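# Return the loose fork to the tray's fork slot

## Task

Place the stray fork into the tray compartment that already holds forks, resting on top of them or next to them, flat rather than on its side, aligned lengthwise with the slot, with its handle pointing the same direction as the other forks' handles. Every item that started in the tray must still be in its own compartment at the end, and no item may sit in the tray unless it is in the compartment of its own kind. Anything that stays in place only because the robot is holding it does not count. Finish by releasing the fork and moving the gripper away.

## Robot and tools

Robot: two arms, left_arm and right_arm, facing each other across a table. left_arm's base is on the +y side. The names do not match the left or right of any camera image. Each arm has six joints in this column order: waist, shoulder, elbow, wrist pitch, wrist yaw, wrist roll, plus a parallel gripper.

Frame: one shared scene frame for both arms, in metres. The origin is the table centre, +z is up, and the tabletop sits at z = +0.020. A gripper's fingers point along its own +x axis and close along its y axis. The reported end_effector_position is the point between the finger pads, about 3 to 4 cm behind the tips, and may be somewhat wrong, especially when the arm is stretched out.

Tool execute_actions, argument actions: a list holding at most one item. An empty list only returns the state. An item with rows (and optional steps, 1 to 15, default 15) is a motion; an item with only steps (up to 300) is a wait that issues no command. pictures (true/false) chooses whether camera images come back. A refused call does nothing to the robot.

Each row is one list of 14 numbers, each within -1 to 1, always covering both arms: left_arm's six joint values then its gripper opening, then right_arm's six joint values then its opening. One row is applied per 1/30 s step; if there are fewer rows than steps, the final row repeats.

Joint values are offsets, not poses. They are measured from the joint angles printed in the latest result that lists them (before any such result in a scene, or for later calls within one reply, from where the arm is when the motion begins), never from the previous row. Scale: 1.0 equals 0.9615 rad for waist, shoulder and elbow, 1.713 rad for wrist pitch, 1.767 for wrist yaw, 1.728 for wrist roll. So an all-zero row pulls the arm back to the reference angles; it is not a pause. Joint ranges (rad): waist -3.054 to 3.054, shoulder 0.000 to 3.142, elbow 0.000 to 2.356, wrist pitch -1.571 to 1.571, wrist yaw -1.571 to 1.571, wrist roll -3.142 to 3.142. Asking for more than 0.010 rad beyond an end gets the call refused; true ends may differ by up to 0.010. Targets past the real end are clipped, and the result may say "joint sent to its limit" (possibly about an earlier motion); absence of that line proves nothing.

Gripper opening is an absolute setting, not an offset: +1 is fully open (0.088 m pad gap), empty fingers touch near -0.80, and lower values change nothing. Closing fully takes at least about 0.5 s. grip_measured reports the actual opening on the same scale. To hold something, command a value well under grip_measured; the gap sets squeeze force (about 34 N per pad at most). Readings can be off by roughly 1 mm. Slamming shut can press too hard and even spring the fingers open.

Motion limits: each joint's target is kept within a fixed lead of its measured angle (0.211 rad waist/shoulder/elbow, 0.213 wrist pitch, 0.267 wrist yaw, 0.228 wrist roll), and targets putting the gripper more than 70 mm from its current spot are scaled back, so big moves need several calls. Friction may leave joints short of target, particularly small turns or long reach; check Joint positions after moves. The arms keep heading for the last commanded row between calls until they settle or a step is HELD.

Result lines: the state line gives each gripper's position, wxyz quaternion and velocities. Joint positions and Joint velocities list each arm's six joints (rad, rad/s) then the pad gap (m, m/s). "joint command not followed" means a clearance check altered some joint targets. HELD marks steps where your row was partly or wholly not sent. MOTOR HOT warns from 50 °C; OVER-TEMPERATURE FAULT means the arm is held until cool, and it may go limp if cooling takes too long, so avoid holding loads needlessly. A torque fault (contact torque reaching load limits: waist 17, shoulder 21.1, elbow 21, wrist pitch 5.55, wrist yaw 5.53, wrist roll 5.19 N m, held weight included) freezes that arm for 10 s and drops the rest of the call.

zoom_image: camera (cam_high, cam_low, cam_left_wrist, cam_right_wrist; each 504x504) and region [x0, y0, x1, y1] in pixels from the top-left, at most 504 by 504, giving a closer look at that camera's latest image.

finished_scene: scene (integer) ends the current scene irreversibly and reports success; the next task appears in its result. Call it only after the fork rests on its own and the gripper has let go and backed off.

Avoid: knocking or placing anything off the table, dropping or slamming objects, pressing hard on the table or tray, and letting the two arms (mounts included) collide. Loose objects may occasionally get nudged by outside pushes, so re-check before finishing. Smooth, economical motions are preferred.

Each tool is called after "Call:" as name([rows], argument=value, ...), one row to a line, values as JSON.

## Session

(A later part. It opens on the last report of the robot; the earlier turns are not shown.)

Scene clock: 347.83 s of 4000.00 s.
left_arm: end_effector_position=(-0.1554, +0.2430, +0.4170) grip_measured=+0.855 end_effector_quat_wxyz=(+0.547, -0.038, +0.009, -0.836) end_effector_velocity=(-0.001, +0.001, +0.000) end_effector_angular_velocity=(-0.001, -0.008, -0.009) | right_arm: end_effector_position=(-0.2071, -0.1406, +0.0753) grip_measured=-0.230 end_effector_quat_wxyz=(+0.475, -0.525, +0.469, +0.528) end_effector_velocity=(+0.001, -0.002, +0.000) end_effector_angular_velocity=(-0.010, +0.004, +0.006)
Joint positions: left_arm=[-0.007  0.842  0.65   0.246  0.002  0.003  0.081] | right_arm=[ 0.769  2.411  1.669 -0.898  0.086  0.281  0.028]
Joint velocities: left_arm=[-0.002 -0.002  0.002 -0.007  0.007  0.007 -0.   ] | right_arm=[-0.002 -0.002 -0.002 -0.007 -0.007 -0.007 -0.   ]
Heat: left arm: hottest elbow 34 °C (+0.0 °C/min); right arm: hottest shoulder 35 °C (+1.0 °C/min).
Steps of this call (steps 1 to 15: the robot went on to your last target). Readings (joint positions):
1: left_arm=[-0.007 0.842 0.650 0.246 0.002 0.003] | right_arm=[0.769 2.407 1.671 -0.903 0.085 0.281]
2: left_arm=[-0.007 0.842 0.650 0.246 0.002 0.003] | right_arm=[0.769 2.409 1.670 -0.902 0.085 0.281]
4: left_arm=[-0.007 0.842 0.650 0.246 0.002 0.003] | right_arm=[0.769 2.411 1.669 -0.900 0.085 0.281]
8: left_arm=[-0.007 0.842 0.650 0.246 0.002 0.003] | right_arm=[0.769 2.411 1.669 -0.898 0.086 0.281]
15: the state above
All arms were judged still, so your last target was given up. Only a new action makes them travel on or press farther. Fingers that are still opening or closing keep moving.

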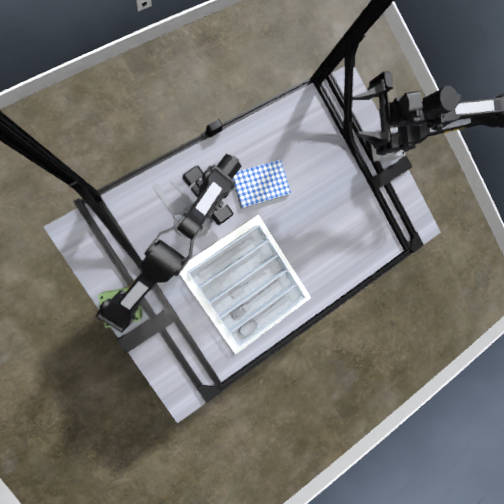

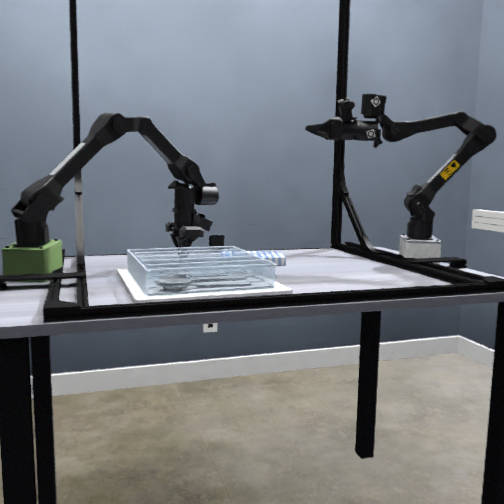

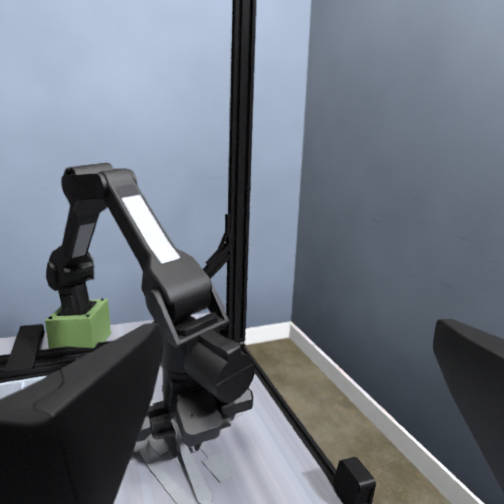

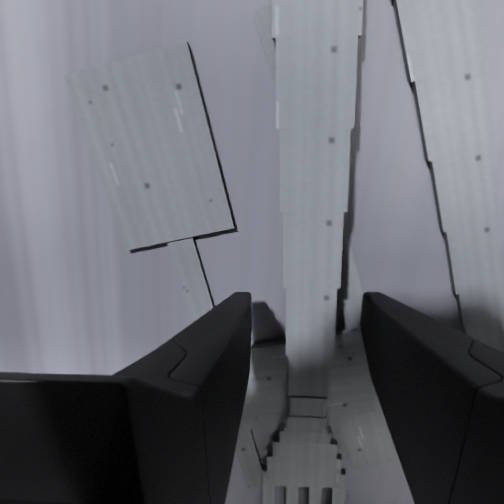

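Call:
execute_actions([
  {"rows": [[0,0,0,0,0,0,0.855, 0,0.006,-0.003,0.001,0,0,-0.23],[0,0,0,0,0,0,0.855, 0,0.011,-0.006,0.002,0,0,-0.23],[0,0,0,0,0,0,0.855, 0,0.015,-0.008,0.0025,0,0,-0.23],[0,0,0,0,0,0,0.855, 0,0.018,-0.010,0.003,0,0,-0.23],[0,0,0,0,0,0,0.855, 0,0.021,-0.011,0.0035,0,0,-0.23],[0,0,0,0,0,0,0.855, 0,0.023,-0.012,0.004,0,0,-0.23],[0,0,0,0,0,0,0.855, 0,0.025,-0.013,0.0045,0,0,-0.23],[0,0,0,0,0,0,0.855, 0,0.027,-0.014,0.005,0,0,-0.23],[0,0,0,0,0,0,0.855, 0,0.029,-0.015,0.0055,0,0,-0.23],[0,0,0,0,0,0,0.855, 0,0.030,-0.0155,0.0058,0,0,-0.23],[0,0,0,0,0,0,0.855, 0,0.031,-0.0156,0.0058,0,0,-0.23]], "steps": 15},
], pictures=false)

Call:
execute_actions([
  {"steps": 10},
])

Scene clock: 394.10 s of 4000.00 s.
left_arm: end_effector_position=(-0.1554, +0.2430, +0.4170) grip_measured=+0.855 end_effector_quat_wxyz=(+0.547, -0.038, +0.009, -0.836) end_effector_velocity=(-0.002, +0.001, -0.002) end_effector_angular_velocity=(+0.015, +0.017, -0.011) | right_arm: end_effector_position=(-0.2073, -0.1410, +0.0711) grip_measured=-0.230 end_effector_quat_wxyz=(+0.475, -0.526, +0.470, +0.527) end_effector_velocity=(+0.003, -0.010, -0.013) end_effector_angular_velocity=(-0.046, -0.011, -0.006)
Joint positions: left_arm=[-0.007  0.842  0.65   0.246  0.002  0.003  0.081] | right_arm=[ 0.769  2.42   1.666 -0.89   0.086  0.281  0.028]
Joint velocities: left_arm=[-0.002 -0.002 -0.002 -0.007  0.007 -0.022 -0.   ] | right_arm=[-0.002  0.022 -0.017 -0.007 -0.007  0.007 -0.   ]
Heat: left arm: hottest elbow 35 °C (+1.0 °C/min); right arm: hottest shoulder 35 °C (+0.0 °C/min).
Steps of this call (steps 1 to 90: nothing new was sent; then 42.77 s passed at rest; steps 91 to 105: all 15 steps of this action). Readings (joint positions):
91: left_arm=[-0.007 0.842 0.650 0.246 0.002 0.003] | right_arm=[0.769 2.412 1.669 -0.897 0.086 0.281]
92: left_arm=[-0.007 0.842 0.650 0.246 0.002 0.003] | right_arm=[0.769 2.412 1.669 -0.897 0.086 0.281]
94: left_arm=[-0.007 0.842 0.650 0.246 0.002 0.003] | right_arm=[0.769 2.412 1.669 -0.896 0.086 0.281]
98: left_arm=[-0.007 0.842 0.650 0.246 0.002 0.003] | right_arm=[0.769 2.412 1.669 -0.893 0.086 0.281]
105: the state above

Scene clock: 394.43 s of 4000.00 s.
left_arm: end_effector_position=(-0.1554, +0.2430, +0.4170) grip_measured=+0.855 end_effector_quat_wxyz=(+0.547, -0.038, +0.009, -0.836) end_effector_velocity=(+0.000, +0.000, -0.002) end_effector_angular_velocity=(+0.010, +0.004, +0.004) | right_arm: end_effector_position=(-0.2072, -0.1412, +0.0706) grip_measured=-0.230 end_effector_quat_wxyz=(+0.475, -0.526, +0.470, +0.526) end_effector_velocity=(+0.001, -0.003, +0.001) end_effector_angular_velocity=(-0.019, +0.000, +0.006)
Joint positions: left_arm=[-0.007  0.842  0.65   0.246  0.002  0.003  0.081] | right_arm=[ 0.769  2.421  1.666 -0.889  0.086  0.281  0.028]
Joint velocities: left_arm=[-0.002 -0.002 -0.002 -0.007 -0.007 -0.007 -0.   ] | right_arm=[-0.002 -0.002  0.002 -0.022 -0.007 -0.007 -0.   ]
Heat: left arm: hottest elbow 35 °C (+1.0 °C/min); right arm: hottest shoulder 35 °C (+0.0 °C/min).
Steps of this call (steps 1 to 10: the robot went on to your last target). Readings (joint positions):
1: left_arm=[-0.007 0.842 0.650 0.246 0.002 0.003] | right_arm=[0.769 2.421 1.666 -0.890 0.086 0.281]
2: left_arm=[-0.007 0.842 0.650 0.246 0.002 0.003] | right_arm=[0.769 2.421 1.666 -0.890 0.086 0.281]
4: left_arm=[-0.007 0.842 0.650 0.246 0.002 0.003] | right_arm=[0.769 2.421 1.666 -0.889 0.086 0.281]
8: left_arm=[-0.007 0.842 0.650 0.246 0.002 0.003] | right_arm=[0.769 2.421 1.666 -0.889 0.086 0.281]
10: the state above

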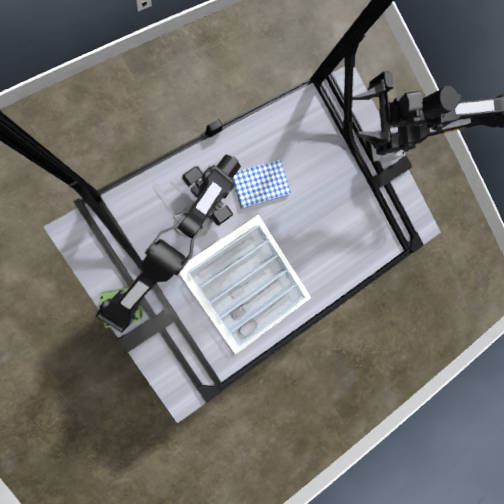

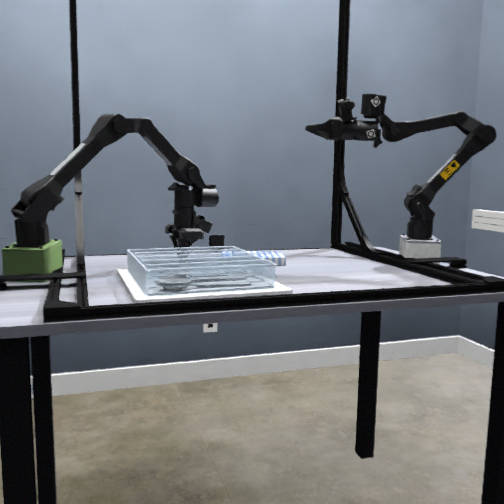

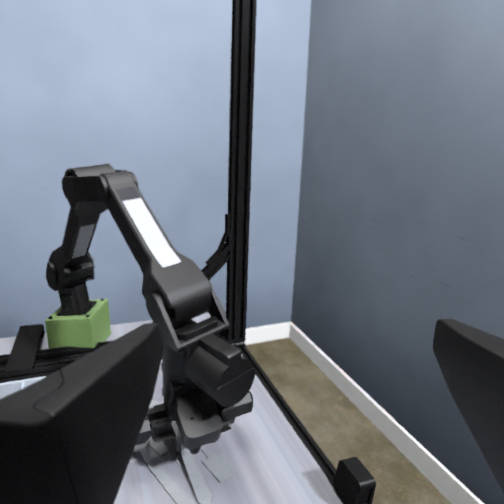

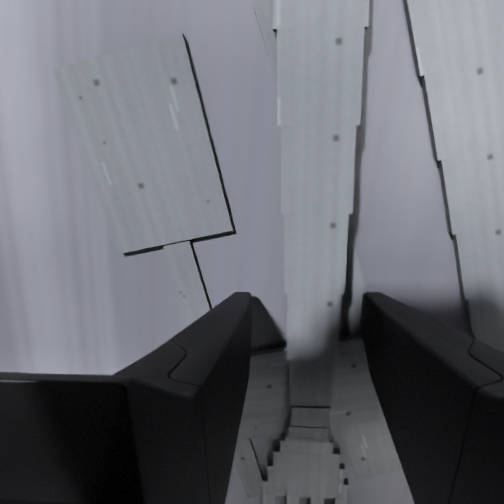

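Call:
zoom_image(camera="cam_right_wrist", region=[220, 240, 400, 420])

Region (220, 240, 400, 420) of cam_right_wrist's 504x504 image, scaled by 2.800, with more detail than that image has.

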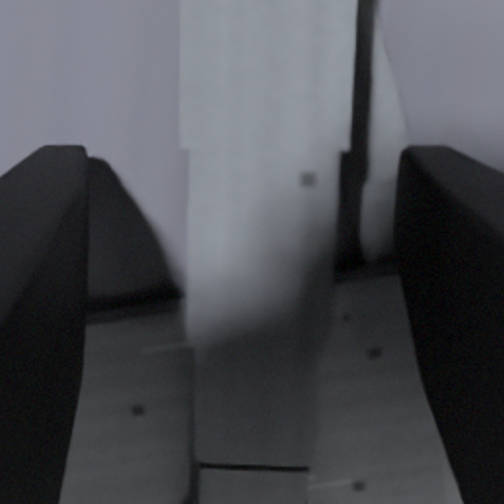

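Call:
execute_actions([
  {"rows": [[0,0,0,0,0,0,0.855, 0,0.008,0,-0.001,0.001,0,-0.24],[0,0,0,0,0,0,0.855, 0,0.014,0,-0.002,0.002,0,-0.26],[0,0,0,0,0,0,0.855, 0,0.018,0,-0.003,0.003,0,-0.28],[0,0,0,0,0,0,0.855, 0,0.021,0,-0.004,0.004,0,-0.30],[0,0,0,0,0,0,0.855, 0,0.023,0,-0.005,0.005,0,-0.32],[0,0,0,0,0,0,0.855, 0,0.024,0,-0.005,0.005,0,-0.34],[0,0,0,0,0,0,0.855, 0,0.024,0,-0.005,0.005,0,-0.36],[0,0,0,0,0,0,0.855, 0,0.024,0,-0.005,0.005,0,-0.38],[0,0,0,0,0,0,0.855, 0,0.024,0,-0.005,0.005,0,-0.40],[0,0,0,0,0,0,0.855, 0,0.024,0,-0.005,0.005,0,-0.42],[0,0,0,0,0,0,0.855, 0,0.024,0,-0.005,0.005,0,-0.44],[0,0,0,0,0,0,0.855, 0,0.024,0,-0.005,0.005,0,-0.46],[0,0,0,0,0,0,0.855, 0,0.024,0,-0.005,0.005,0,-0.47],[0,0,0,0,0,0,0.855, 0,0.024,0,-0.005,0.005,0,-0.48],[0,0,0,0,0,0,0.855, 0,0.024,0,-0.005,0.005,0,-0.48]], "steps": 15},
], pictures=false)

Call:
execute_actions([
  {"steps": 8},
])

Scene clock: 421.07 s of 4000.00 s.
left_arm: end_effector_position=(-0.1554, +0.2430, +0.4170) grip_measured=+0.855 end_effector_quat_wxyz=(+0.547, -0.038, +0.009, -0.836) end_effector_velocity=(+0.000, -0.001, -0.004) end_effector_angular_velocity=(+0.021, +0.016, +0.013) | right_arm: end_effector_position=(-0.2060, -0.1426, +0.0695) grip_measured=-0.457 end_effector_quat_wxyz=(+0.474, -0.530, +0.470, +0.523) end_effector_velocity=(-0.001, +0.003, +0.002) end_effector_angular_velocity=(+0.014, -0.002, +0.009)
Joint positions: left_arm=[-0.007  0.842  0.65   0.246  0.002  0.003  0.081] | right_arm=[ 0.769  2.424  1.665 -0.895  0.09   0.281  0.017]
Joint velocities: left_arm=[-0.007  0.002 -0.002 -0.007 -0.022 -0.022 -0.   ] | right_arm=[ 0.002 -0.002  0.002  0.007  0.007 -0.007 -0.014]
Heat: left arm: hottest elbow 35 °C (+1.0 °C/min); right arm: hottest shoulder 35 °C (+0.0 °C/min).
Steps of this call (steps 1 to 15: the robot went on to your last target; steps 16 to 90: nothing new was sent; then 23.13 s passed at rest; steps 91 to 105: all 15 steps of this action). Readings (joint positions):
91: left_arm=[-0.007 0.842 0.650 0.246 0.002 0.003] | right_arm=[0.769 2.422 1.665 -0.889 0.086 0.281]
92: left_arm=[-0.007 0.842 0.650 0.246 0.002 0.003] | right_arm=[0.769 2.422 1.665 -0.889 0.086 0.281]
94: left_arm=[-0.007 0.842 0.650 0.246 0.002 0.003] | right_arm=[0.769 2.422 1.665 -0.890 0.086 0.281]
98: left_arm=[-0.007 0.842 0.650 0.246 0.002 0.003] | right_arm=[0.769 2.422 1.665 -0.894 0.089 0.281]
105: the state above

Scene clock: 421.33 s of 4000.00 s.
left_arm: end_effector_position=(-0.1554, +0.2430, +0.4170) grip_measured=+0.855 end_effector_quat_wxyz=(+0.547, -0.038, +0.009, -0.836) end_effector_velocity=(+0.002, -0.001, -0.002) end_effector_angular_velocity=(+0.011, +0.004, +0.019) | right_arm: end_effector_position=(-0.2060, -0.1427, +0.0695) grip_measured=-0.479 end_effector_quat_wxyz=(+0.475, -0.530, +0.470, +0.523) end_effector_velocity=(+0.000, -0.000, +0.001) end_effector_angular_velocity=(-0.006, +0.006, +0.020)
Joint positions: left_arm=[-0.007  0.842  0.65   0.246  0.002  0.003  0.081] | right_arm=[ 0.769  2.424  1.665 -0.896  0.09   0.281  0.016]
Joint velocities: left_arm=[-0.002 -0.002 -0.002 -0.007 -0.022 -0.007 -0.   ] | right_arm=[-0.002 -0.002  0.002 -0.007 -0.007 -0.022 -0.   ]
Heat: left arm: hottest elbow 35 °C (+1.0 °C/min); right arm: hottest shoulder 35 °C (+0.0 °C/min).
Steps of this call (steps 1 to 8: the robot went on to your last target). Readings (joint positions):
1: left_arm=[-0.007 0.842 0.650 0.246 0.002 0.003] | right_arm=[0.769 2.424 1.665 -0.895 0.090 0.281]
2: left_arm=[-0.007 0.842 0.650 0.246 0.002 0.003] | right_arm=[0.769 2.424 1.665 -0.895 0.090 0.281]
4: left_arm=[-0.007 0.842 0.650 0.246 0.002 0.003] | right_arm=[0.769 2.424 1.665 -0.895 0.090 0.281]
8: the state above

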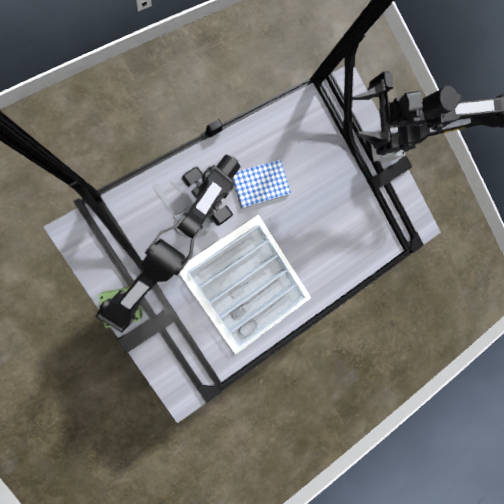

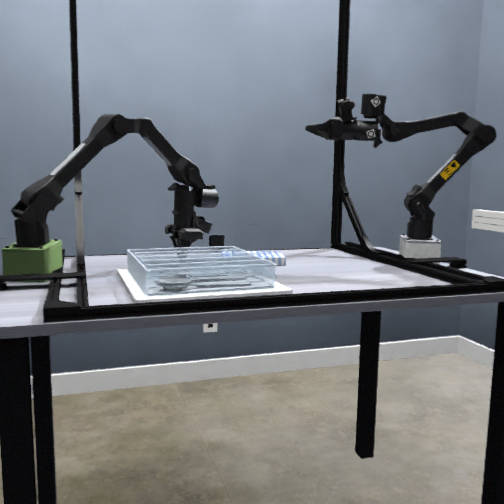

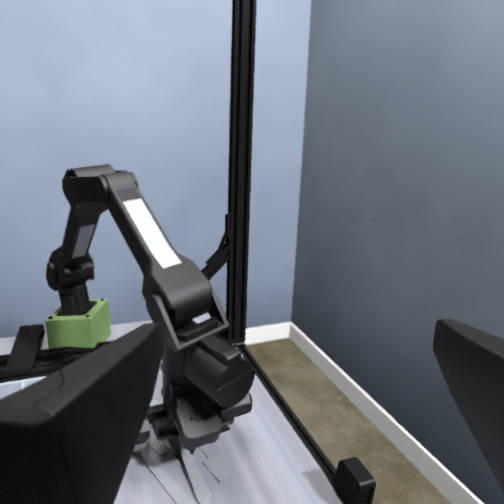

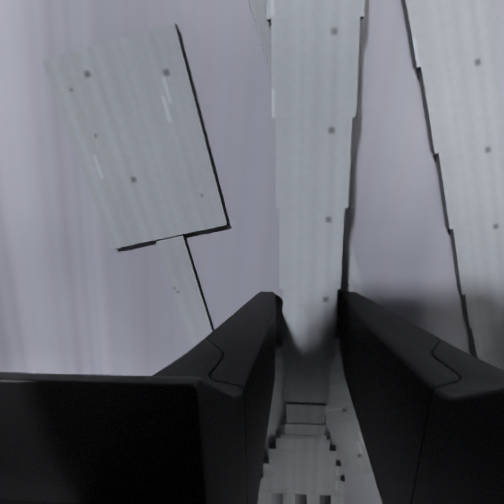

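Call:
execute_actions([
  {"rows": [[0,0,0,0,0,0,0.855, 0,0,0,0,0,0,-0.495],[0,0,0,0,0,0,0.855, 0,0,0,0,0,0,-0.51],[0,0,0,0,0,0,0.855, 0,0,0,0,0,0,-0.525],[0,0,0,0,0,0,0.855, 0,0,0,0,0,0,-0.54],[0,0,0,0,0,0,0.855, 0,0,0,0,0,0,-0.555],[0,0,0,0,0,0,0.855, 0,0,0,0,0,0,-0.57],[0,0,0,0,0,0,0.855, 0,0,0,0,0,0,-0.59],[0,0,0,0,0,0,0.855, 0,0,0,0,0,0,-0.62],[0,0,0,0,0,0,0.855, 0,0,0,0,0,0,-0.66],[0,0,0,0,0,0,0.855, 0,0,0,0,0,0,-0.70],[0,0,0,0,0,0,0.855, 0,0,0,0,0,0,-0.74],[0,0,0,0,0,0,0.855, 0,0,0,0,0,0,-0.78],[0,0,0,0,0,0,0.855, 0,0,0,0,0,0,-0.82],[0,0,0,0,0,0,0.855, 0,0,0,0,0,0,-0.86],[0,0,0,0,0,0,0.855, 0,0,0,0,0,0,-0.90]], "steps": 15},
], pictures=false)

Call:
execute_actions([
  {"steps": 6},
])

Scene clock: 483.73 s of 4000.00 s.
left_arm: end_effector_position=(-0.1554, +0.2430, +0.4170) grip_measured=+0.855 end_effector_quat_wxyz=(+0.547, -0.038, +0.009, -0.836) end_effector_velocity=(+0.001, +0.001, -0.004) end_effector_angular_velocity=(+0.025, +0.014, +0.003) | right_arm: end_effector_position=(-0.2060, -0.1427, +0.0694) grip_measured=-0.559 end_effector_quat_wxyz=(+0.474, -0.530, +0.470, +0.523) end_effector_velocity=(+0.002, -0.000, -0.001) end_effector_angular_velocity=(-0.010, +0.004, +0.001)
Joint positions: left_arm=[-0.007  0.842  0.65   0.246  0.002  0.003  0.081] | right_arm=[ 0.769  2.424  1.665 -0.896  0.09   0.281  0.012]
Joint velocities: left_arm=[-0.002 -0.007 -0.002 -0.022 -0.007 -0.022 -0.   ] | right_arm=[-0.007  0.002  0.002 -0.007 -0.007 -0.007 -0.   ]
Heat: left arm: hottest elbow 35 °C (+0.0 °C/min); right arm: hottest shoulder 36 °C (+1.0 °C/min).
Steps of this call (steps 1 to 15: the robot went on to your last target; steps 16 to 90: nothing new was sent; then 58.90 s passed at rest; steps 91 to 105: all 15 steps of this action). Readings (joint positions):
91: left_arm=[-0.007 0.842 0.650 0.246 0.002 0.003] | right_arm=[0.769 2.424 1.665 -0.896 0.090 0.281]
92: left_arm=[-0.007 0.842 0.650 0.246 0.002 0.003] | right_arm=[0.769 2.424 1.665 -0.896 0.090 0.281]
94: left_arm=[-0.007 0.842 0.650 0.246 0.002 0.003] | right_arm=[0.769 2.424 1.665 -0.896 0.090 0.281]
98: left_arm=[-0.007 0.842 0.650 0.246 0.002 0.003] | right_arm=[0.769 2.424 1.665 -0.896 0.090 0.281]
105: the state above

Scene clock: 483.93 s of 4000.00 s.
left_arm: end_effector_position=(-0.1554, +0.2430, +0.4170) grip_measured=+0.855 end_effector_quat_wxyz=(+0.547, -0.038, +0.009, -0.836) end_effector_velocity=(+0.000, +0.000, -0.004) end_effector_angular_velocity=(+0.009, -0.011, +0.005) | right_arm: end_effector_position=(-0.2060, -0.1427, +0.0694) grip_measured=-0.559 end_effector_quat_wxyz=(+0.474, -0.530, +0.470, +0.523) end_effector_velocity=(-0.001, +0.003, +0.003) end_effector_angular_velocity=(+0.013, +0.013, +0.003)
Joint positions: left_arm=[-0.007  0.842  0.65   0.246  0.002  0.003  0.081] | right_arm=[ 0.769  2.424  1.665 -0.896  0.09   0.281  0.012]
Joint velocities: left_arm=[-0.002 -0.002 -0.007 -0.007 -0.007  0.007 -0.   ] | right_arm=[-0.002 -0.007  0.002  0.007 -0.007 -0.007 -0.001]
Heat: left arm: hottest elbow 35 °C (+0.0 °C/min); right arm: hottest shoulder 36 °C (+1.0 °C/min).
Steps of this call (steps 1 to 6: the robot went on to your last target). Readings (joint positions):
1: left_arm=[-0.007 0.842 0.650 0.246 0.002 0.003] | right_arm=[0.769 2.424 1.665 -0.896 0.090 0.281]
2: left_arm=[-0.007 0.842 0.650 0.246 0.002 0.003] | right_arm=[0.769 2.424 1.665 -0.896 0.090 0.281]
4: left_arm=[-0.007 0.842 0.650 0.246 0.002 0.003] | right_arm=[0.769 2.424 1.665 -0.896 0.090 0.281]
6: the state above

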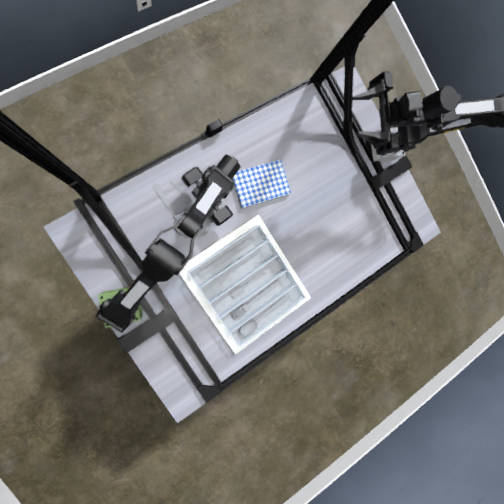

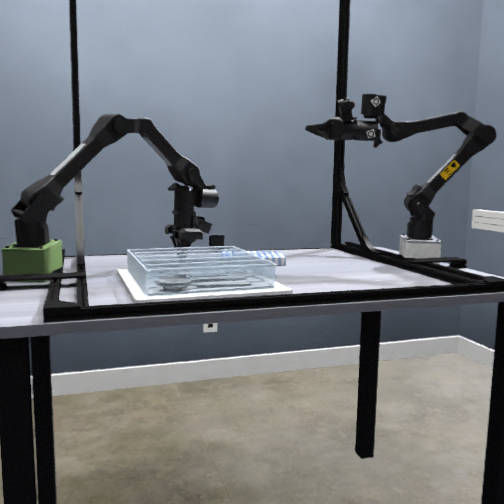

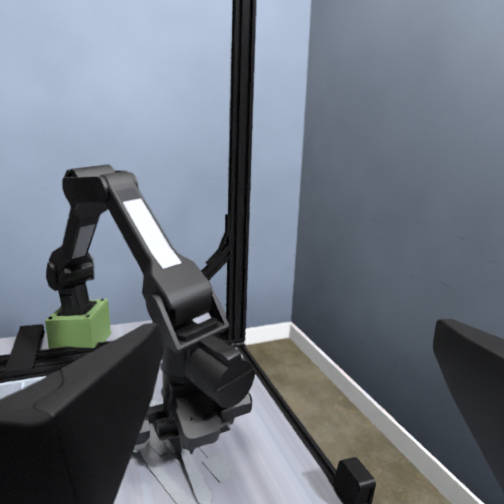

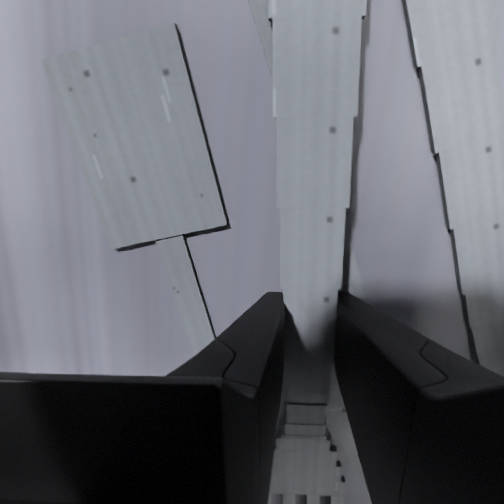

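Call:
execute_actions([
  {"rows": [[0,0,0,0,0,0,0.855, 0,-0.015,0.006,0,0,0,-0.9],[0,0,0,0,0,0,0.855, 0,-0.024,0.010,0,0,0,-0.9],[0,0,0,0,0,0,0.855, 0,-0.034,0.014,-0.002,0,0,-0.9],[0,0,0,0,0,0,0.855, 0,-0.046,0.019,-0.007,0,0,-0.9],[0,0,0,0,0,0,0.855, 0,-0.060,0.025,-0.015,0,0,-0.9],[0,0,0,0,0,0,0.855, 0,-0.075,0.032,-0.025,0,0,-0.9],[0,0,0,0,0,0,0.855, 0,-0.090,0.040,-0.037,0,0,-0.9],[0,0,0,0,0,0,0.855, 0,-0.105,0.048,-0.050,0,0,-0.9],[0,0,0,0,0,0,0.855, 0,-0.120,0.056,-0.064,0,0,-0.9],[0,0,0,0,0,0,0.855, 0,-0.134,0.064,-0.078,0,0,-0.9],[0,0,0,0,0,0,0.855, 0,-0.147,0.072,-0.092,0,0,-0.9],[0,0,0,0,0,0,0.855, 0,-0.158,0.079,-0.106,0,0,-0.9],[0,0,0,0,0,0,0.855, 0,-0.168,0.085,-0.119,0,0,-0.9],[0,0,0,0,0,0,0.855, 0,-0.176,0.090,-0.131,0,0,-0.9],[0,0,0,0,0,0,0.855, 0,-0.181,0.094,-0.141,0,0,-0.9]], "steps": 15},
], pictures=false)

Call:
execute_actions([
  {"steps": 12},
])

Scene clock: 495.10 s of 4000.00 s.
left_arm: end_effector_position=(-0.1553, +0.2430, +0.4172) grip_measured=+0.855 end_effector_quat_wxyz=(+0.547, -0.038, +0.009, -0.836) end_effector_velocity=(+0.000, +0.000, -0.002) end_effector_angular_velocity=(+0.004, -0.009, +0.005) | right_arm: end_effector_position=(-0.1984, -0.1449, +0.1463) grip_measured=-0.559 end_effector_quat_wxyz=(+0.480, -0.520, +0.466, +0.532) end_effector_velocity=(+0.040, -0.056, +0.175) end_effector_angular_velocity=(-0.112, -0.054, -0.000)
Joint positions: left_arm=[-0.007  0.842  0.65   0.246  0.002  0.003  0.081] | right_arm=[ 0.769  2.278  1.738 -1.085  0.09   0.281  0.012]
Joint velocities: left_arm=[-0.002 -0.002 -0.002 -0.007 -0.007  0.007 -0.   ] | right_arm=[-0.002 -0.32   0.193 -0.637  0.007  0.007 -0.   ]
Heat: left arm: hottest elbow 35 °C (+0.0 °C/min); right arm: hottest shoulder 38 °C (+3.0 °C/min).
Steps of this call (steps 1 to 15: the robot went on to your last target; steps 16 to 320: nothing new was sent; steps 321 to 335: all 15 steps of this action). Readings (joint positions):
321: left_arm=[-0.007 0.842 0.650 0.246 0.002 0.003] | right_arm=[0.769 2.424 1.666 -0.896 0.090 0.281]
322: left_arm=[-0.007 0.842 0.650 0.246 0.002 0.003] | right_arm=[0.769 2.423 1.666 -0.896 0.090 0.281]
324: left_arm=[-0.007 0.842 0.650 0.246 0.002 0.003] | right_arm=[0.769 2.417 1.666 -0.897 0.090 0.281]
328: left_arm=[-0.007 0.842 0.650 0.246 0.002 0.003] | right_arm=[0.769 2.380 1.680 -0.941 0.090 0.281]
335: the state above

Scene clock: 495.50 s of 4000.00 s.
left_arm: end_effector_position=(-0.1553, +0.2430, +0.4172) grip_measured=+0.855 end_effector_quat_wxyz=(+0.547, -0.038, +0.009, -0.836) end_effector_velocity=(-0.002, +0.001, -0.002) end_effector_angular_velocity=(+0.015, +0.017, -0.011) | right_arm: end_effector_position=(-0.1952, -0.1504, +0.1579) grip_measured=-0.559 end_effector_quat_wxyz=(+0.477, -0.525, +0.468, +0.527) end_effector_velocity=(-0.000, -0.006, +0.000) end_effector_angular_velocity=(-0.029, +0.012, +0.007)
Joint positions: left_arm=[-0.007  0.842  0.65   0.246  0.002  0.003  0.081] | right_arm=[ 0.769  2.256  1.751 -1.134  0.09   0.281  0.012]
Joint velocities: left_arm=[-0.002 -0.002 -0.002 -0.007  0.007 -0.022 -0.   ] | right_arm=[-0.002 -0.002 -0.002 -0.022 -0.022 -0.007 -0.   ]
Heat: left arm: hottest elbow 35 °C (+0.0 °C/min); right arm: hottest shoulder 38 °C (+3.0 °C/min).
Steps of this call (steps 1 to 12: the robot went on to your last target). Readings (joint positions):
1: left_arm=[-0.007 0.842 0.650 0.246 0.002 0.003] | right_arm=[0.769 2.269 1.743 -1.102 0.090 0.281]
2: left_arm=[-0.007 0.842 0.650 0.246 0.002 0.003] | right_arm=[0.769 2.262 1.747 -1.113 0.090 0.281]
4: left_arm=[-0.007 0.842 0.650 0.246 0.002 0.003] | right_arm=[0.769 2.256 1.750 -1.124 0.090 0.281]
8: left_arm=[-0.007 0.842 0.650 0.246 0.002 0.003] | right_arm=[0.769 2.256 1.751 -1.134 0.090 0.281]
12: the state above

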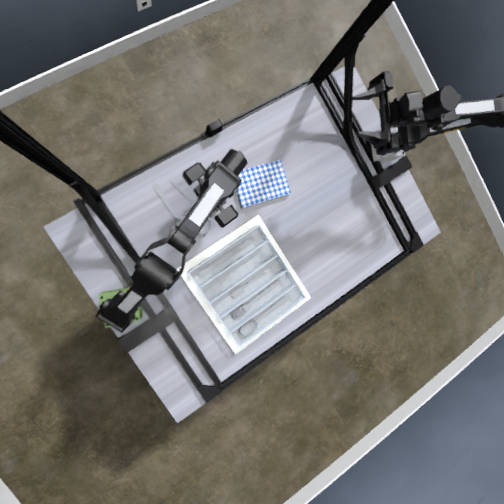

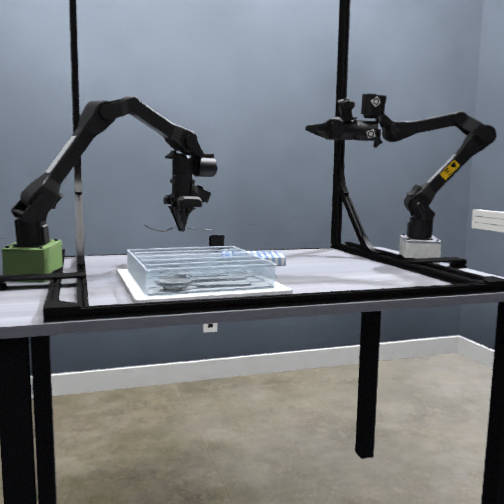

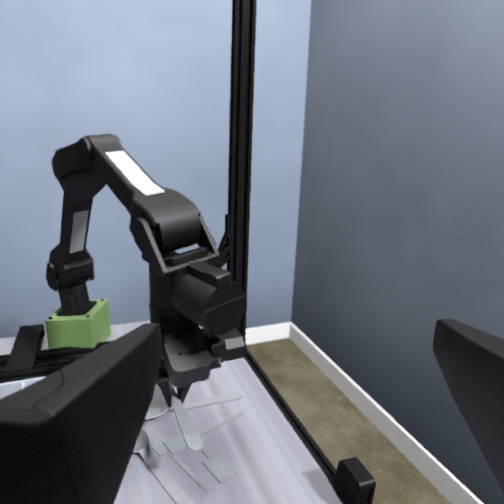

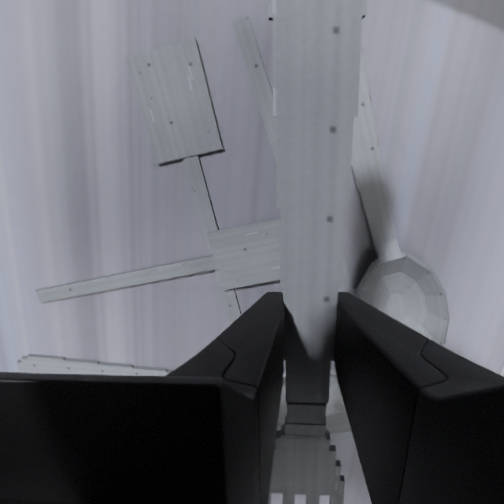

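Call:
execute_actions([
  {"rows": [[0,0,0,0,0,0,0.855, -0.01,-0.008,0.01,-0.003,0.001,-0.005,-0.9],[0,0,0,0,0,0,0.855, -0.03,-0.012,0.02,-0.007,0.002,-0.015,-0.9],[0,0,0,0,0,0,0.855, -0.06,-0.016,0.032,-0.012,0.003,-0.03,-0.9],[0,0,0,0,0,0,0.855, -0.10,-0.020,0.045,-0.017,0.004,-0.05,-0.9],[0,0,0,0,0,0,0.855, -0.15,-0.024,0.058,-0.022,0.005,-0.075,-0.9],[0,0,0,0,0,0,0.855, -0.20,-0.028,0.071,-0.027,0.006,-0.10,-0.9],[0,0,0,0,0,0,0.855, -0.26,-0.031,0.084,-0.032,0.007,-0.13,-0.9],[0,0,0,0,0,0,0.855, -0.32,-0.034,0.096,-0.037,0.008,-0.16,-0.9],[0,0,0,0,0,0,0.855, -0.38,-0.037,0.108,-0.042,0.009,-0.19,-0.9],[0,0,0,0,0,0,0.855, -0.44,-0.040,0.119,-0.046,0.010,-0.22,-0.9],[0,0,0,0,0,0,0.855, -0.50,-0.042,0.129,-0.050,0.011,-0.25,-0.9],[0,0,0,0,0,0,0.855, -0.56,-0.044,0.137,-0.053,0.012,-0.28,-0.9],[0,0,0,0,0,0,0.855, -0.62,-0.045,0.143,-0.056,0.013,-0.31,-0.9],[0,0,0,0,0,0,0.855, -0.70,-0.046,0.147,-0.058,0.014,-0.35,-0.9],[0,0,0,0,0,0,0.855, -0.92,-0.046,0.149,-0.0587,0.014,-0.469,-0.9]], "steps": 15},
], pictures=false)

Call:
execute_actions([
  {"steps": 30},
])

Scene clock: 508.27 s of 4000.00 s.
left_arm: end_effector_position=(-0.1553, +0.2431, +0.4173) grip_measured=+0.855 end_effector_quat_wxyz=(+0.547, -0.039, +0.009, -0.836) end_effector_velocity=(+0.002, -0.001, -0.002) end_effector_angular_velocity=(+0.011, +0.004, +0.019) | right_arm: end_effector_position=(-0.0054, -0.1133, +0.1760) grip_measured=-0.559 end_effector_quat_wxyz=(+0.477, -0.522, +0.466, +0.532) end_effector_velocity=(+0.583, -0.037, +0.007) end_effector_angular_velocity=(-0.026, -0.034, +0.078)
Joint positions: left_arm=[-0.007  0.842  0.65   0.246  0.002  0.003  0.081] | right_arm=[ 0.319  2.236  1.864 -1.212  0.104 -0.174  0.012]
Joint velocities: left_arm=[-0.002 -0.002 -0.002 -0.007 -0.022 -0.007  0.   ] | right_arm=[-1.331 -0.051  0.188 -0.125  0.051 -1.414 -0.   ]
Heat: left arm: hottest elbow 35 °C (+0.0 °C/min); right arm: hottest shoulder 40 °C (+5.0 °C/min).
Steps of this call (steps 1 to 30: the robot went on to your last target; steps 31 to 368: nothing new was sent; steps 369 to 383: all 15 steps of this action). Readings (joint positions):
369: left_arm=[-0.007 0.842 0.650 0.246 0.002 0.003] | right_arm=[0.769 2.255 1.751 -1.136 0.090 0.281]
370: left_arm=[-0.007 0.842 0.650 0.246 0.002 0.003] | right_arm=[0.768 2.255 1.752 -1.137 0.090 0.277]
372: left_arm=[-0.007 0.842 0.650 0.246 0.002 0.003] | right_arm=[0.753 2.255 1.761 -1.147 0.090 0.248]
376: left_arm=[-0.007 0.842 0.650 0.246 0.002 0.003] | right_arm=[0.632 2.251 1.799 -1.170 0.090 0.128]
383: the state above

Scene clock: 509.27 s of 4000.00 s.
left_arm: end_effector_position=(-0.1553, +0.2431, +0.4173) grip_measured=+0.855 end_effector_quat_wxyz=(+0.547, -0.039, +0.009, -0.836) end_effector_velocity=(+0.000, +0.000, -0.005) end_effector_angular_velocity=(+0.029, +0.012, +0.002) | right_arm: end_effector_position=(+0.1722, -0.1706, +0.1652) grip_measured=-0.559 end_effector_quat_wxyz=(+0.488, -0.512, +0.496, +0.504) end_effector_velocity=(-0.000, -0.001, +0.001) end_effector_angular_velocity=(+0.008, +0.021, -0.000)
Joint positions: left_arm=[-0.007  0.842  0.65   0.246  0.002  0.003  0.081] | right_arm=[-0.113  2.226  1.885 -1.233  0.118 -0.526  0.012]
Joint velocities: left_arm=[-0.002 -0.002 -0.002 -0.022 -0.007 -0.022 -0.   ] | right_arm=[-0.007 -0.002  0.002 -0.007 -0.022 -0.007 -0.   ]
Heat: left arm: hottest elbow 35 °C (+0.0 °C/min); right arm: hottest shoulder 40 °C (+5.0 °C/min).
Steps of this call (steps 1 to 30: the robot went on to your last target). Readings (joint positions):
1: left_arm=[-0.007 0.842 0.650 0.246 0.002 0.003] | right_arm=[0.275 2.234 1.869 -1.216 0.105 -0.222]
2: left_arm=[-0.007 0.842 0.650 0.246 0.002 0.003] | right_arm=[0.230 2.232 1.873 -1.219 0.106 -0.270]
4: left_arm=[-0.007 0.842 0.650 0.246 0.002 0.003] | right_arm=[0.141 2.231 1.879 -1.223 0.107 -0.364]
8: left_arm=[-0.007 0.842 0.650 0.246 0.002 0.003] | right_arm=[-0.039 2.230 1.884 -1.228 0.111 -0.480]
30: the state above

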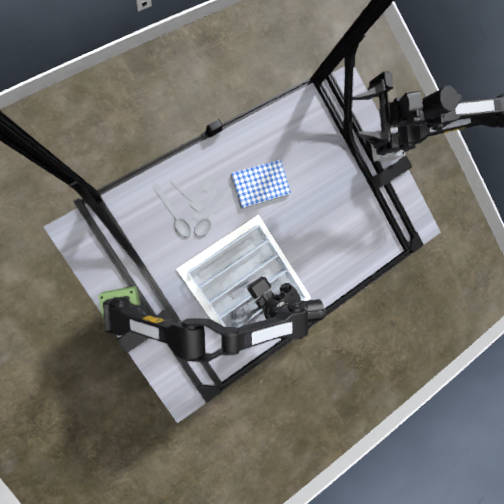

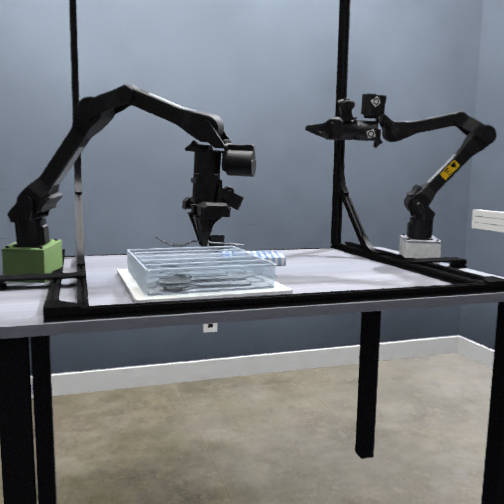

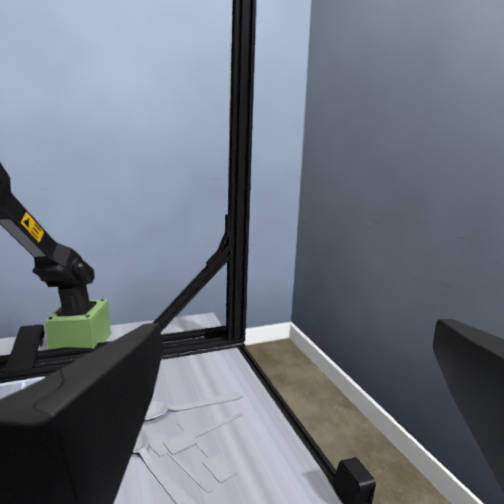

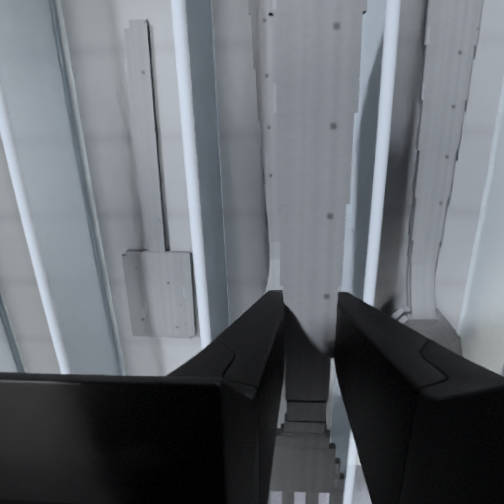

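Call:
execute_actions([
  {"rows": [[0,0,0,0,0,0,0.855, 0,0.012,-0.012,0.002,-0.001,0,-0.9],[0,0,0,0,0,0,0.855, 0,0.018,-0.022,0.006,-0.002,0,-0.9],[0,0,0,0,0,0,0.855, 0,0.022,-0.033,0.012,-0.003,0,-0.9],[0,0,0,0,0,0,0.855, 0,0.025,-0.045,0.020,-0.004,0,-0.9],[0,0,0,0,0,0,0.855, 0,0.028,-0.058,0.029,-0.005,0,-0.9],[0,0,0,0,0,0,0.855, 0,0.031,-0.071,0.039,-0.006,0,-0.9],[0,0,0,0,0,0,0.855, 0,0.035,-0.084,0.049,-0.006,0,-0.9],[0,0,0,0,0,0,0.855, 0,0.039,-0.097,0.059,-0.006,0,-0.9],[0,0,0,0,0,0,0.855, 0,0.043,-0.109,0.069,-0.006,0,-0.9],[0,0,0,0,0,0,0.855, 0,0.047,-0.120,0.079,-0.006,0,-0.9],[0,0,0,0,0,0,0.855, 0,0.050,-0.130,0.088,-0.006,0,-0.9],[0,0,0,0,0,0,0.855, 0,0.053,-0.139,0.096,-0.006,0,-0.9],[0,0,0,0,0,0,0.855, 0,0.056,-0.146,0.103,-0.006,0,-0.9],[0,0,0,0,0,0,0.855, 0,0.058,-0.152,0.109,-0.006,0,-0.9],[0,0,0,0,0,0,0.855, 0,0.059,-0.156,0.114,-0.006,0,-0.9]], "steps": 15},
], pictures=false)

Call:
execute_actions([
  {"steps": 12},
])

Scene clock: 521.93 s of 4000.00 s.
left_arm: end_effector_position=(-0.1553, +0.2431, +0.4175) grip_measured=+0.855 end_effector_quat_wxyz=(+0.547, -0.039, +0.009, -0.836) end_effector_velocity=(+0.000, +0.000, -0.002) end_effector_angular_velocity=(+0.004, -0.009, +0.005) | right_arm: end_effector_position=(+0.1671, -0.1674, +0.1192) grip_measured=-0.559 end_effector_quat_wxyz=(+0.488, -0.509, +0.496, +0.506) end_effector_velocity=(-0.010, +0.004, -0.094) end_effector_angular_velocity=(+0.003, -0.010, +0.024)
Joint positions: left_arm=[-0.007  0.842  0.65   0.246  0.002  0.003  0.081] | right_arm=[-0.113  2.263  1.76  -1.067  0.111 -0.526  0.012]
Joint velocities: left_arm=[-0.002 -0.002 -0.002 -0.007 -0.007  0.007 -0.   ] | right_arm=[ 0.002  0.095 -0.227  0.33   0.007 -0.022 -0.   ]
Heat: left arm: hottest elbow 35 °C (+0.0 °C/min); right arm: hottest shoulder 42 °C (+7.0 °C/min).
Steps of this call (steps 1 to 15: the robot went on to your last target; steps 16 to 365: nothing new was sent; steps 366 to 380: all 15 steps of this action). Readings (joint positions):
366: left_arm=[-0.007 0.842 0.650 0.246 0.002 0.003] | right_arm=[-0.113 2.223 1.886 -1.233 0.117 -0.526]
367: left_arm=[-0.007 0.842 0.650 0.246 0.002 0.003] | right_arm=[-0.113 2.223 1.886 -1.232 0.117 -0.526]
369: left_arm=[-0.007 0.842 0.650 0.246 0.002 0.003] | right_arm=[-0.113 2.223 1.877 -1.220 0.117 -0.526]
373: left_arm=[-0.007 0.842 0.650 0.246 0.002 0.003] | right_arm=[-0.113 2.230 1.836 -1.170 0.113 -0.526]
380: the state above

Scene clock: 522.33 s of 4000.00 s.
left_arm: end_effector_position=(-0.1553, +0.2431, +0.4175) grip_measured=+0.855 end_effector_quat_wxyz=(+0.547, -0.039, +0.009, -0.836) end_effector_velocity=(+0.001, -0.001, -0.004) end_effector_angular_velocity=(+0.021, +0.015, +0.008) | right_arm: end_effector_position=(+0.1671, -0.1658, +0.1133) grip_measured=-0.559 end_effector_quat_wxyz=(+0.491, -0.508, +0.494, +0.507) end_effector_velocity=(-0.002, -0.003, -0.001) end_effector_angular_velocity=(-0.007, +0.012, +0.006)
Joint positions: left_arm=[-0.007  0.842  0.65   0.246  0.002  0.003  0.081] | right_arm=[-0.113  2.268  1.745 -1.039  0.111 -0.526  0.012]
Joint velocities: left_arm=[ 0.002  0.002 -0.002 -0.007 -0.007 -0.022 -0.   ] | right_arm=[-0.002 -0.002 -0.007 -0.007 -0.007 -0.007 -0.   ]
Heat: left arm: hottest elbow 35 °C (+0.0 °C/min); right arm: hottest shoulder 42 °C (+6.1 °C/min).
Steps of this call (steps 1 to 12: the robot went on to your last target). Readings (joint positions):
1: left_arm=[-0.007 0.842 0.650 0.246 0.002 0.003] | right_arm=[-0.113 2.265 1.754 -1.058 0.111 -0.526]
2: left_arm=[-0.007 0.842 0.650 0.246 0.002 0.003] | right_arm=[-0.113 2.267 1.750 -1.052 0.111 -0.526]
4: left_arm=[-0.007 0.842 0.650 0.246 0.002 0.003] | right_arm=[-0.113 2.268 1.746 -1.045 0.111 -0.526]
8: left_arm=[-0.007 0.842 0.650 0.246 0.002 0.003] | right_arm=[-0.113 2.268 1.745 -1.039 0.111 -0.526]
12: the state above

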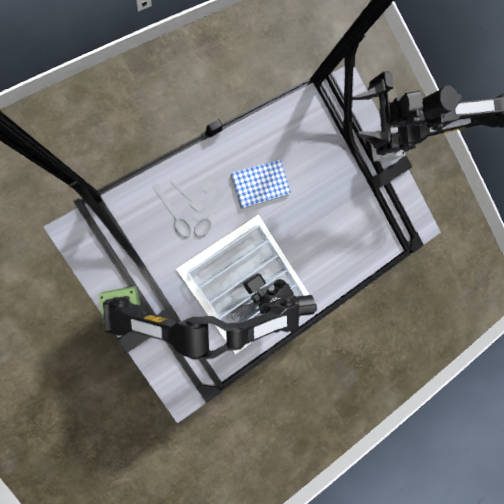

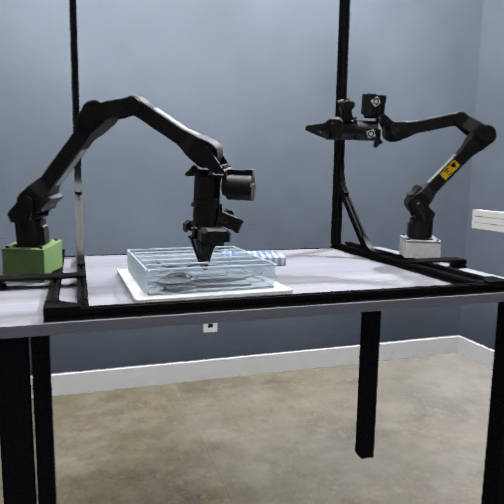

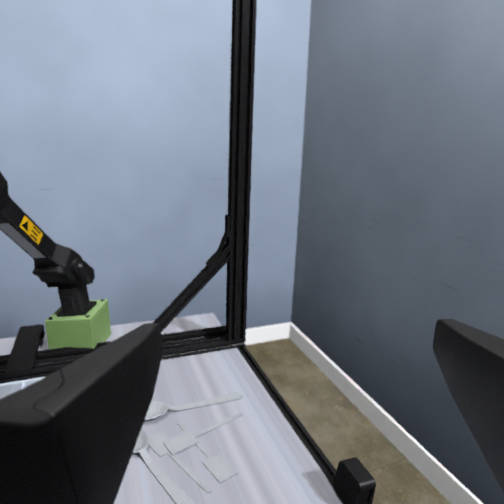

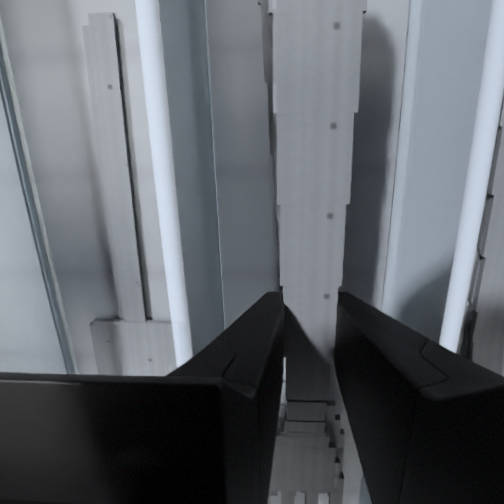

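Call:
execute_actions([
  {"rows": [[0,0,0,0,0,0,0.855, 0,0.010,-0.008,0.001,0,0,-0.9],[0,0,0,0,0,0,0.855, 0,0.016,-0.012,0.003,0,0,-0.9],[0,0,0,0,0,0,0.855, 0,0.019,-0.015,0.005,0,0,-0.9],[0,0,0,0,0,0,0.855, 0,0.021,-0.018,0.007,0,0,-0.9],[0,0,0,0,0,0,0.855, 0,0.023,-0.021,0.010,0,0,-0.9],[0,0,0,0,0,0,0.855, 0,0.025,-0.024,0.013,0,0,-0.9],[0,0,0,0,0,0,0.855, 0,0.027,-0.027,0.016,0,0,-0.9],[0,0,0,0,0,0,0.855, 0,0.029,-0.030,0.019,0,0,-0.9],[0,0,0,0,0,0,0.855, 0,0.031,-0.032,0.021,0,0,-0.9],[0,0,0,0,0,0,0.855, 0,0.0325,-0.034,0.023,0,0,-0.9],[0,0,0,0,0,0,0.855, 0,0.0335,-0.035,0.0243,0,0,-0.9]], "steps": 15},
], pictures=false)

Call:
execute_actions([
  {"steps": 8},
])

Scene clock: 532.87 s of 4000.00 s.
left_arm: end_effector_position=(-0.1553, +0.2431, +0.4175) grip_measured=+0.855 end_effector_quat_wxyz=(+0.547, -0.039, +0.009, -0.836) end_effector_velocity=(+0.001, +0.000, +0.001) end_effector_angular_velocity=(-0.003, +0.010, +0.005) | right_arm: end_effector_position=(+0.1669, -0.1645, +0.1051) grip_measured=-0.559 end_effector_quat_wxyz=(+0.494, -0.508, +0.491, +0.507) end_effector_velocity=(-0.004, -0.002, -0.003) end_effector_angular_velocity=(-0.011, +0.014, +0.012)
Joint positions: left_arm=[-0.007  0.842  0.65   0.246  0.002  0.003  0.081] | right_arm=[-0.112  2.277  1.727 -1.005  0.113 -0.526  0.012]
Joint velocities: left_arm=[-0.002 -0.002 -0.002  0.007 -0.007 -0.007 -0.   ] | right_arm=[ 0.002  0.002 -0.007 -0.007 -0.007 -0.007 -0.   ]
Heat: left arm: hottest elbow 36 °C (+1.0 °C/min); right arm: hottest shoulder 41 °C (+5.0 °C/min).
Steps of this call (steps 1 to 30: the robot went on to your last target; steps 31 to 301: nothing new was sent; steps 302 to 316: all 15 steps of this action). Readings (joint positions):
302: left_arm=[-0.007 0.842 0.650 0.246 0.002 0.003] | right_arm=[-0.113 2.270 1.744 -1.038 0.111 -0.526]
303: left_arm=[-0.007 0.842 0.650 0.246 0.002 0.003] | right_arm=[-0.113 2.270 1.744 -1.038 0.111 -0.526]
305: left_arm=[-0.007 0.842 0.650 0.246 0.002 0.003] | right_arm=[-0.113 2.270 1.743 -1.035 0.111 -0.526]
309: left_arm=[-0.007 0.842 0.650 0.246 0.002 0.003] | right_arm=[-0.113 2.271 1.736 -1.019 0.111 -0.526]
316: the state above

Scene clock: 533.13 s of 4000.00 s.
left_arm: end_effector_position=(-0.1553, +0.2431, +0.4175) grip_measured=+0.855 end_effector_quat_wxyz=(+0.547, -0.039, +0.009, -0.836) end_effector_velocity=(+0.000, +0.000, -0.005) end_effector_angular_velocity=(+0.023, -0.002, +0.003) | right_arm: end_effector_position=(+0.1669, -0.1645, +0.1049) grip_measured=-0.559 end_effector_quat_wxyz=(+0.494, -0.508, +0.491, +0.507) end_effector_velocity=(-0.001, -0.002, -0.002) end_effector_angular_velocity=(-0.008, +0.012, +0.021)
Joint positions: left_arm=[-0.007  0.842  0.65   0.246  0.002  0.003  0.081] | right_arm=[-0.112  2.277  1.726 -1.004  0.113 -0.526  0.012]
Joint velocities: left_arm=[-0.002 -0.002 -0.002 -0.022 -0.007 -0.007 -0.   ] | right_arm=[-0.002  0.002 -0.002 -0.007 -0.007 -0.022 -0.   ]
Heat: left arm: hottest elbow 36 °C (+1.0 °C/min); right arm: hottest shoulder 41 °C (+5.0 °C/min).
Steps of this call (steps 1 to 8: the robot went on to your last target). Readings (joint positions):
1: left_arm=[-0.007 0.842 0.650 0.246 0.002 0.003] | right_arm=[-0.112 2.277 1.727 -1.005 0.113 -0.526]
2: left_arm=[-0.007 0.842 0.650 0.246 0.002 0.003] | right_arm=[-0.112 2.277 1.726 -1.005 0.113 -0.526]
4: left_arm=[-0.007 0.842 0.650 0.246 0.002 0.003] | right_arm=[-0.112 2.277 1.726 -1.004 0.113 -0.526]
8: the state above

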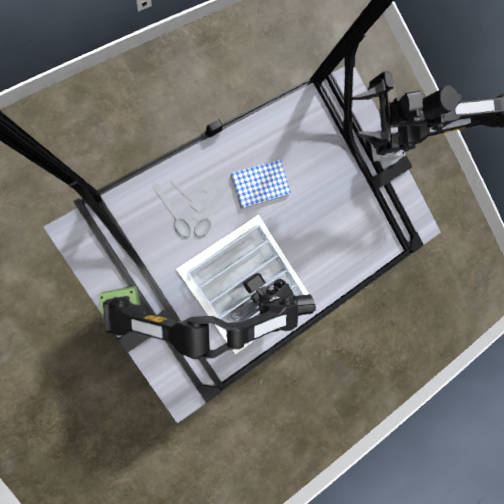

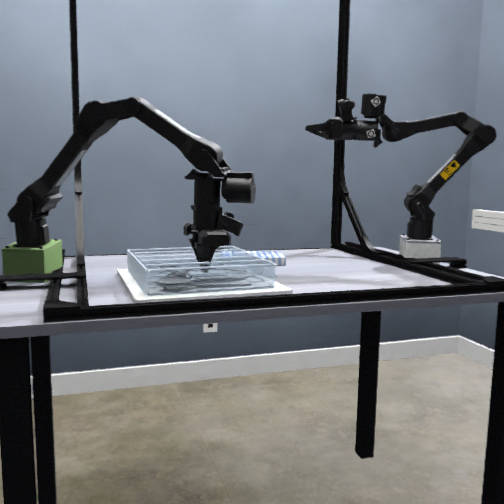

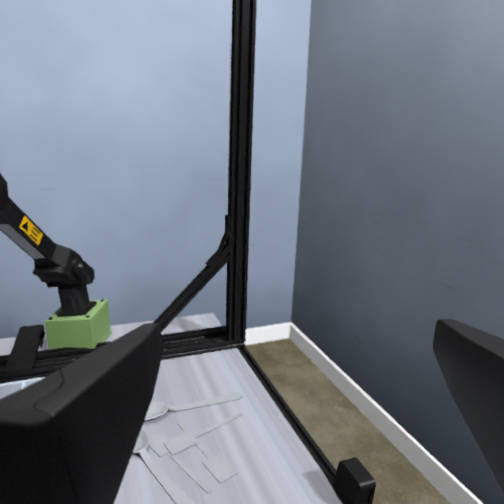

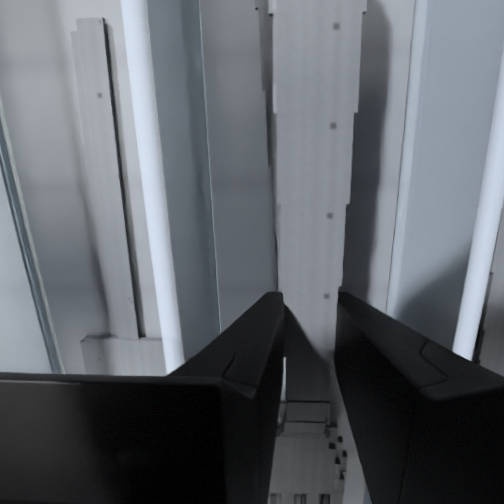

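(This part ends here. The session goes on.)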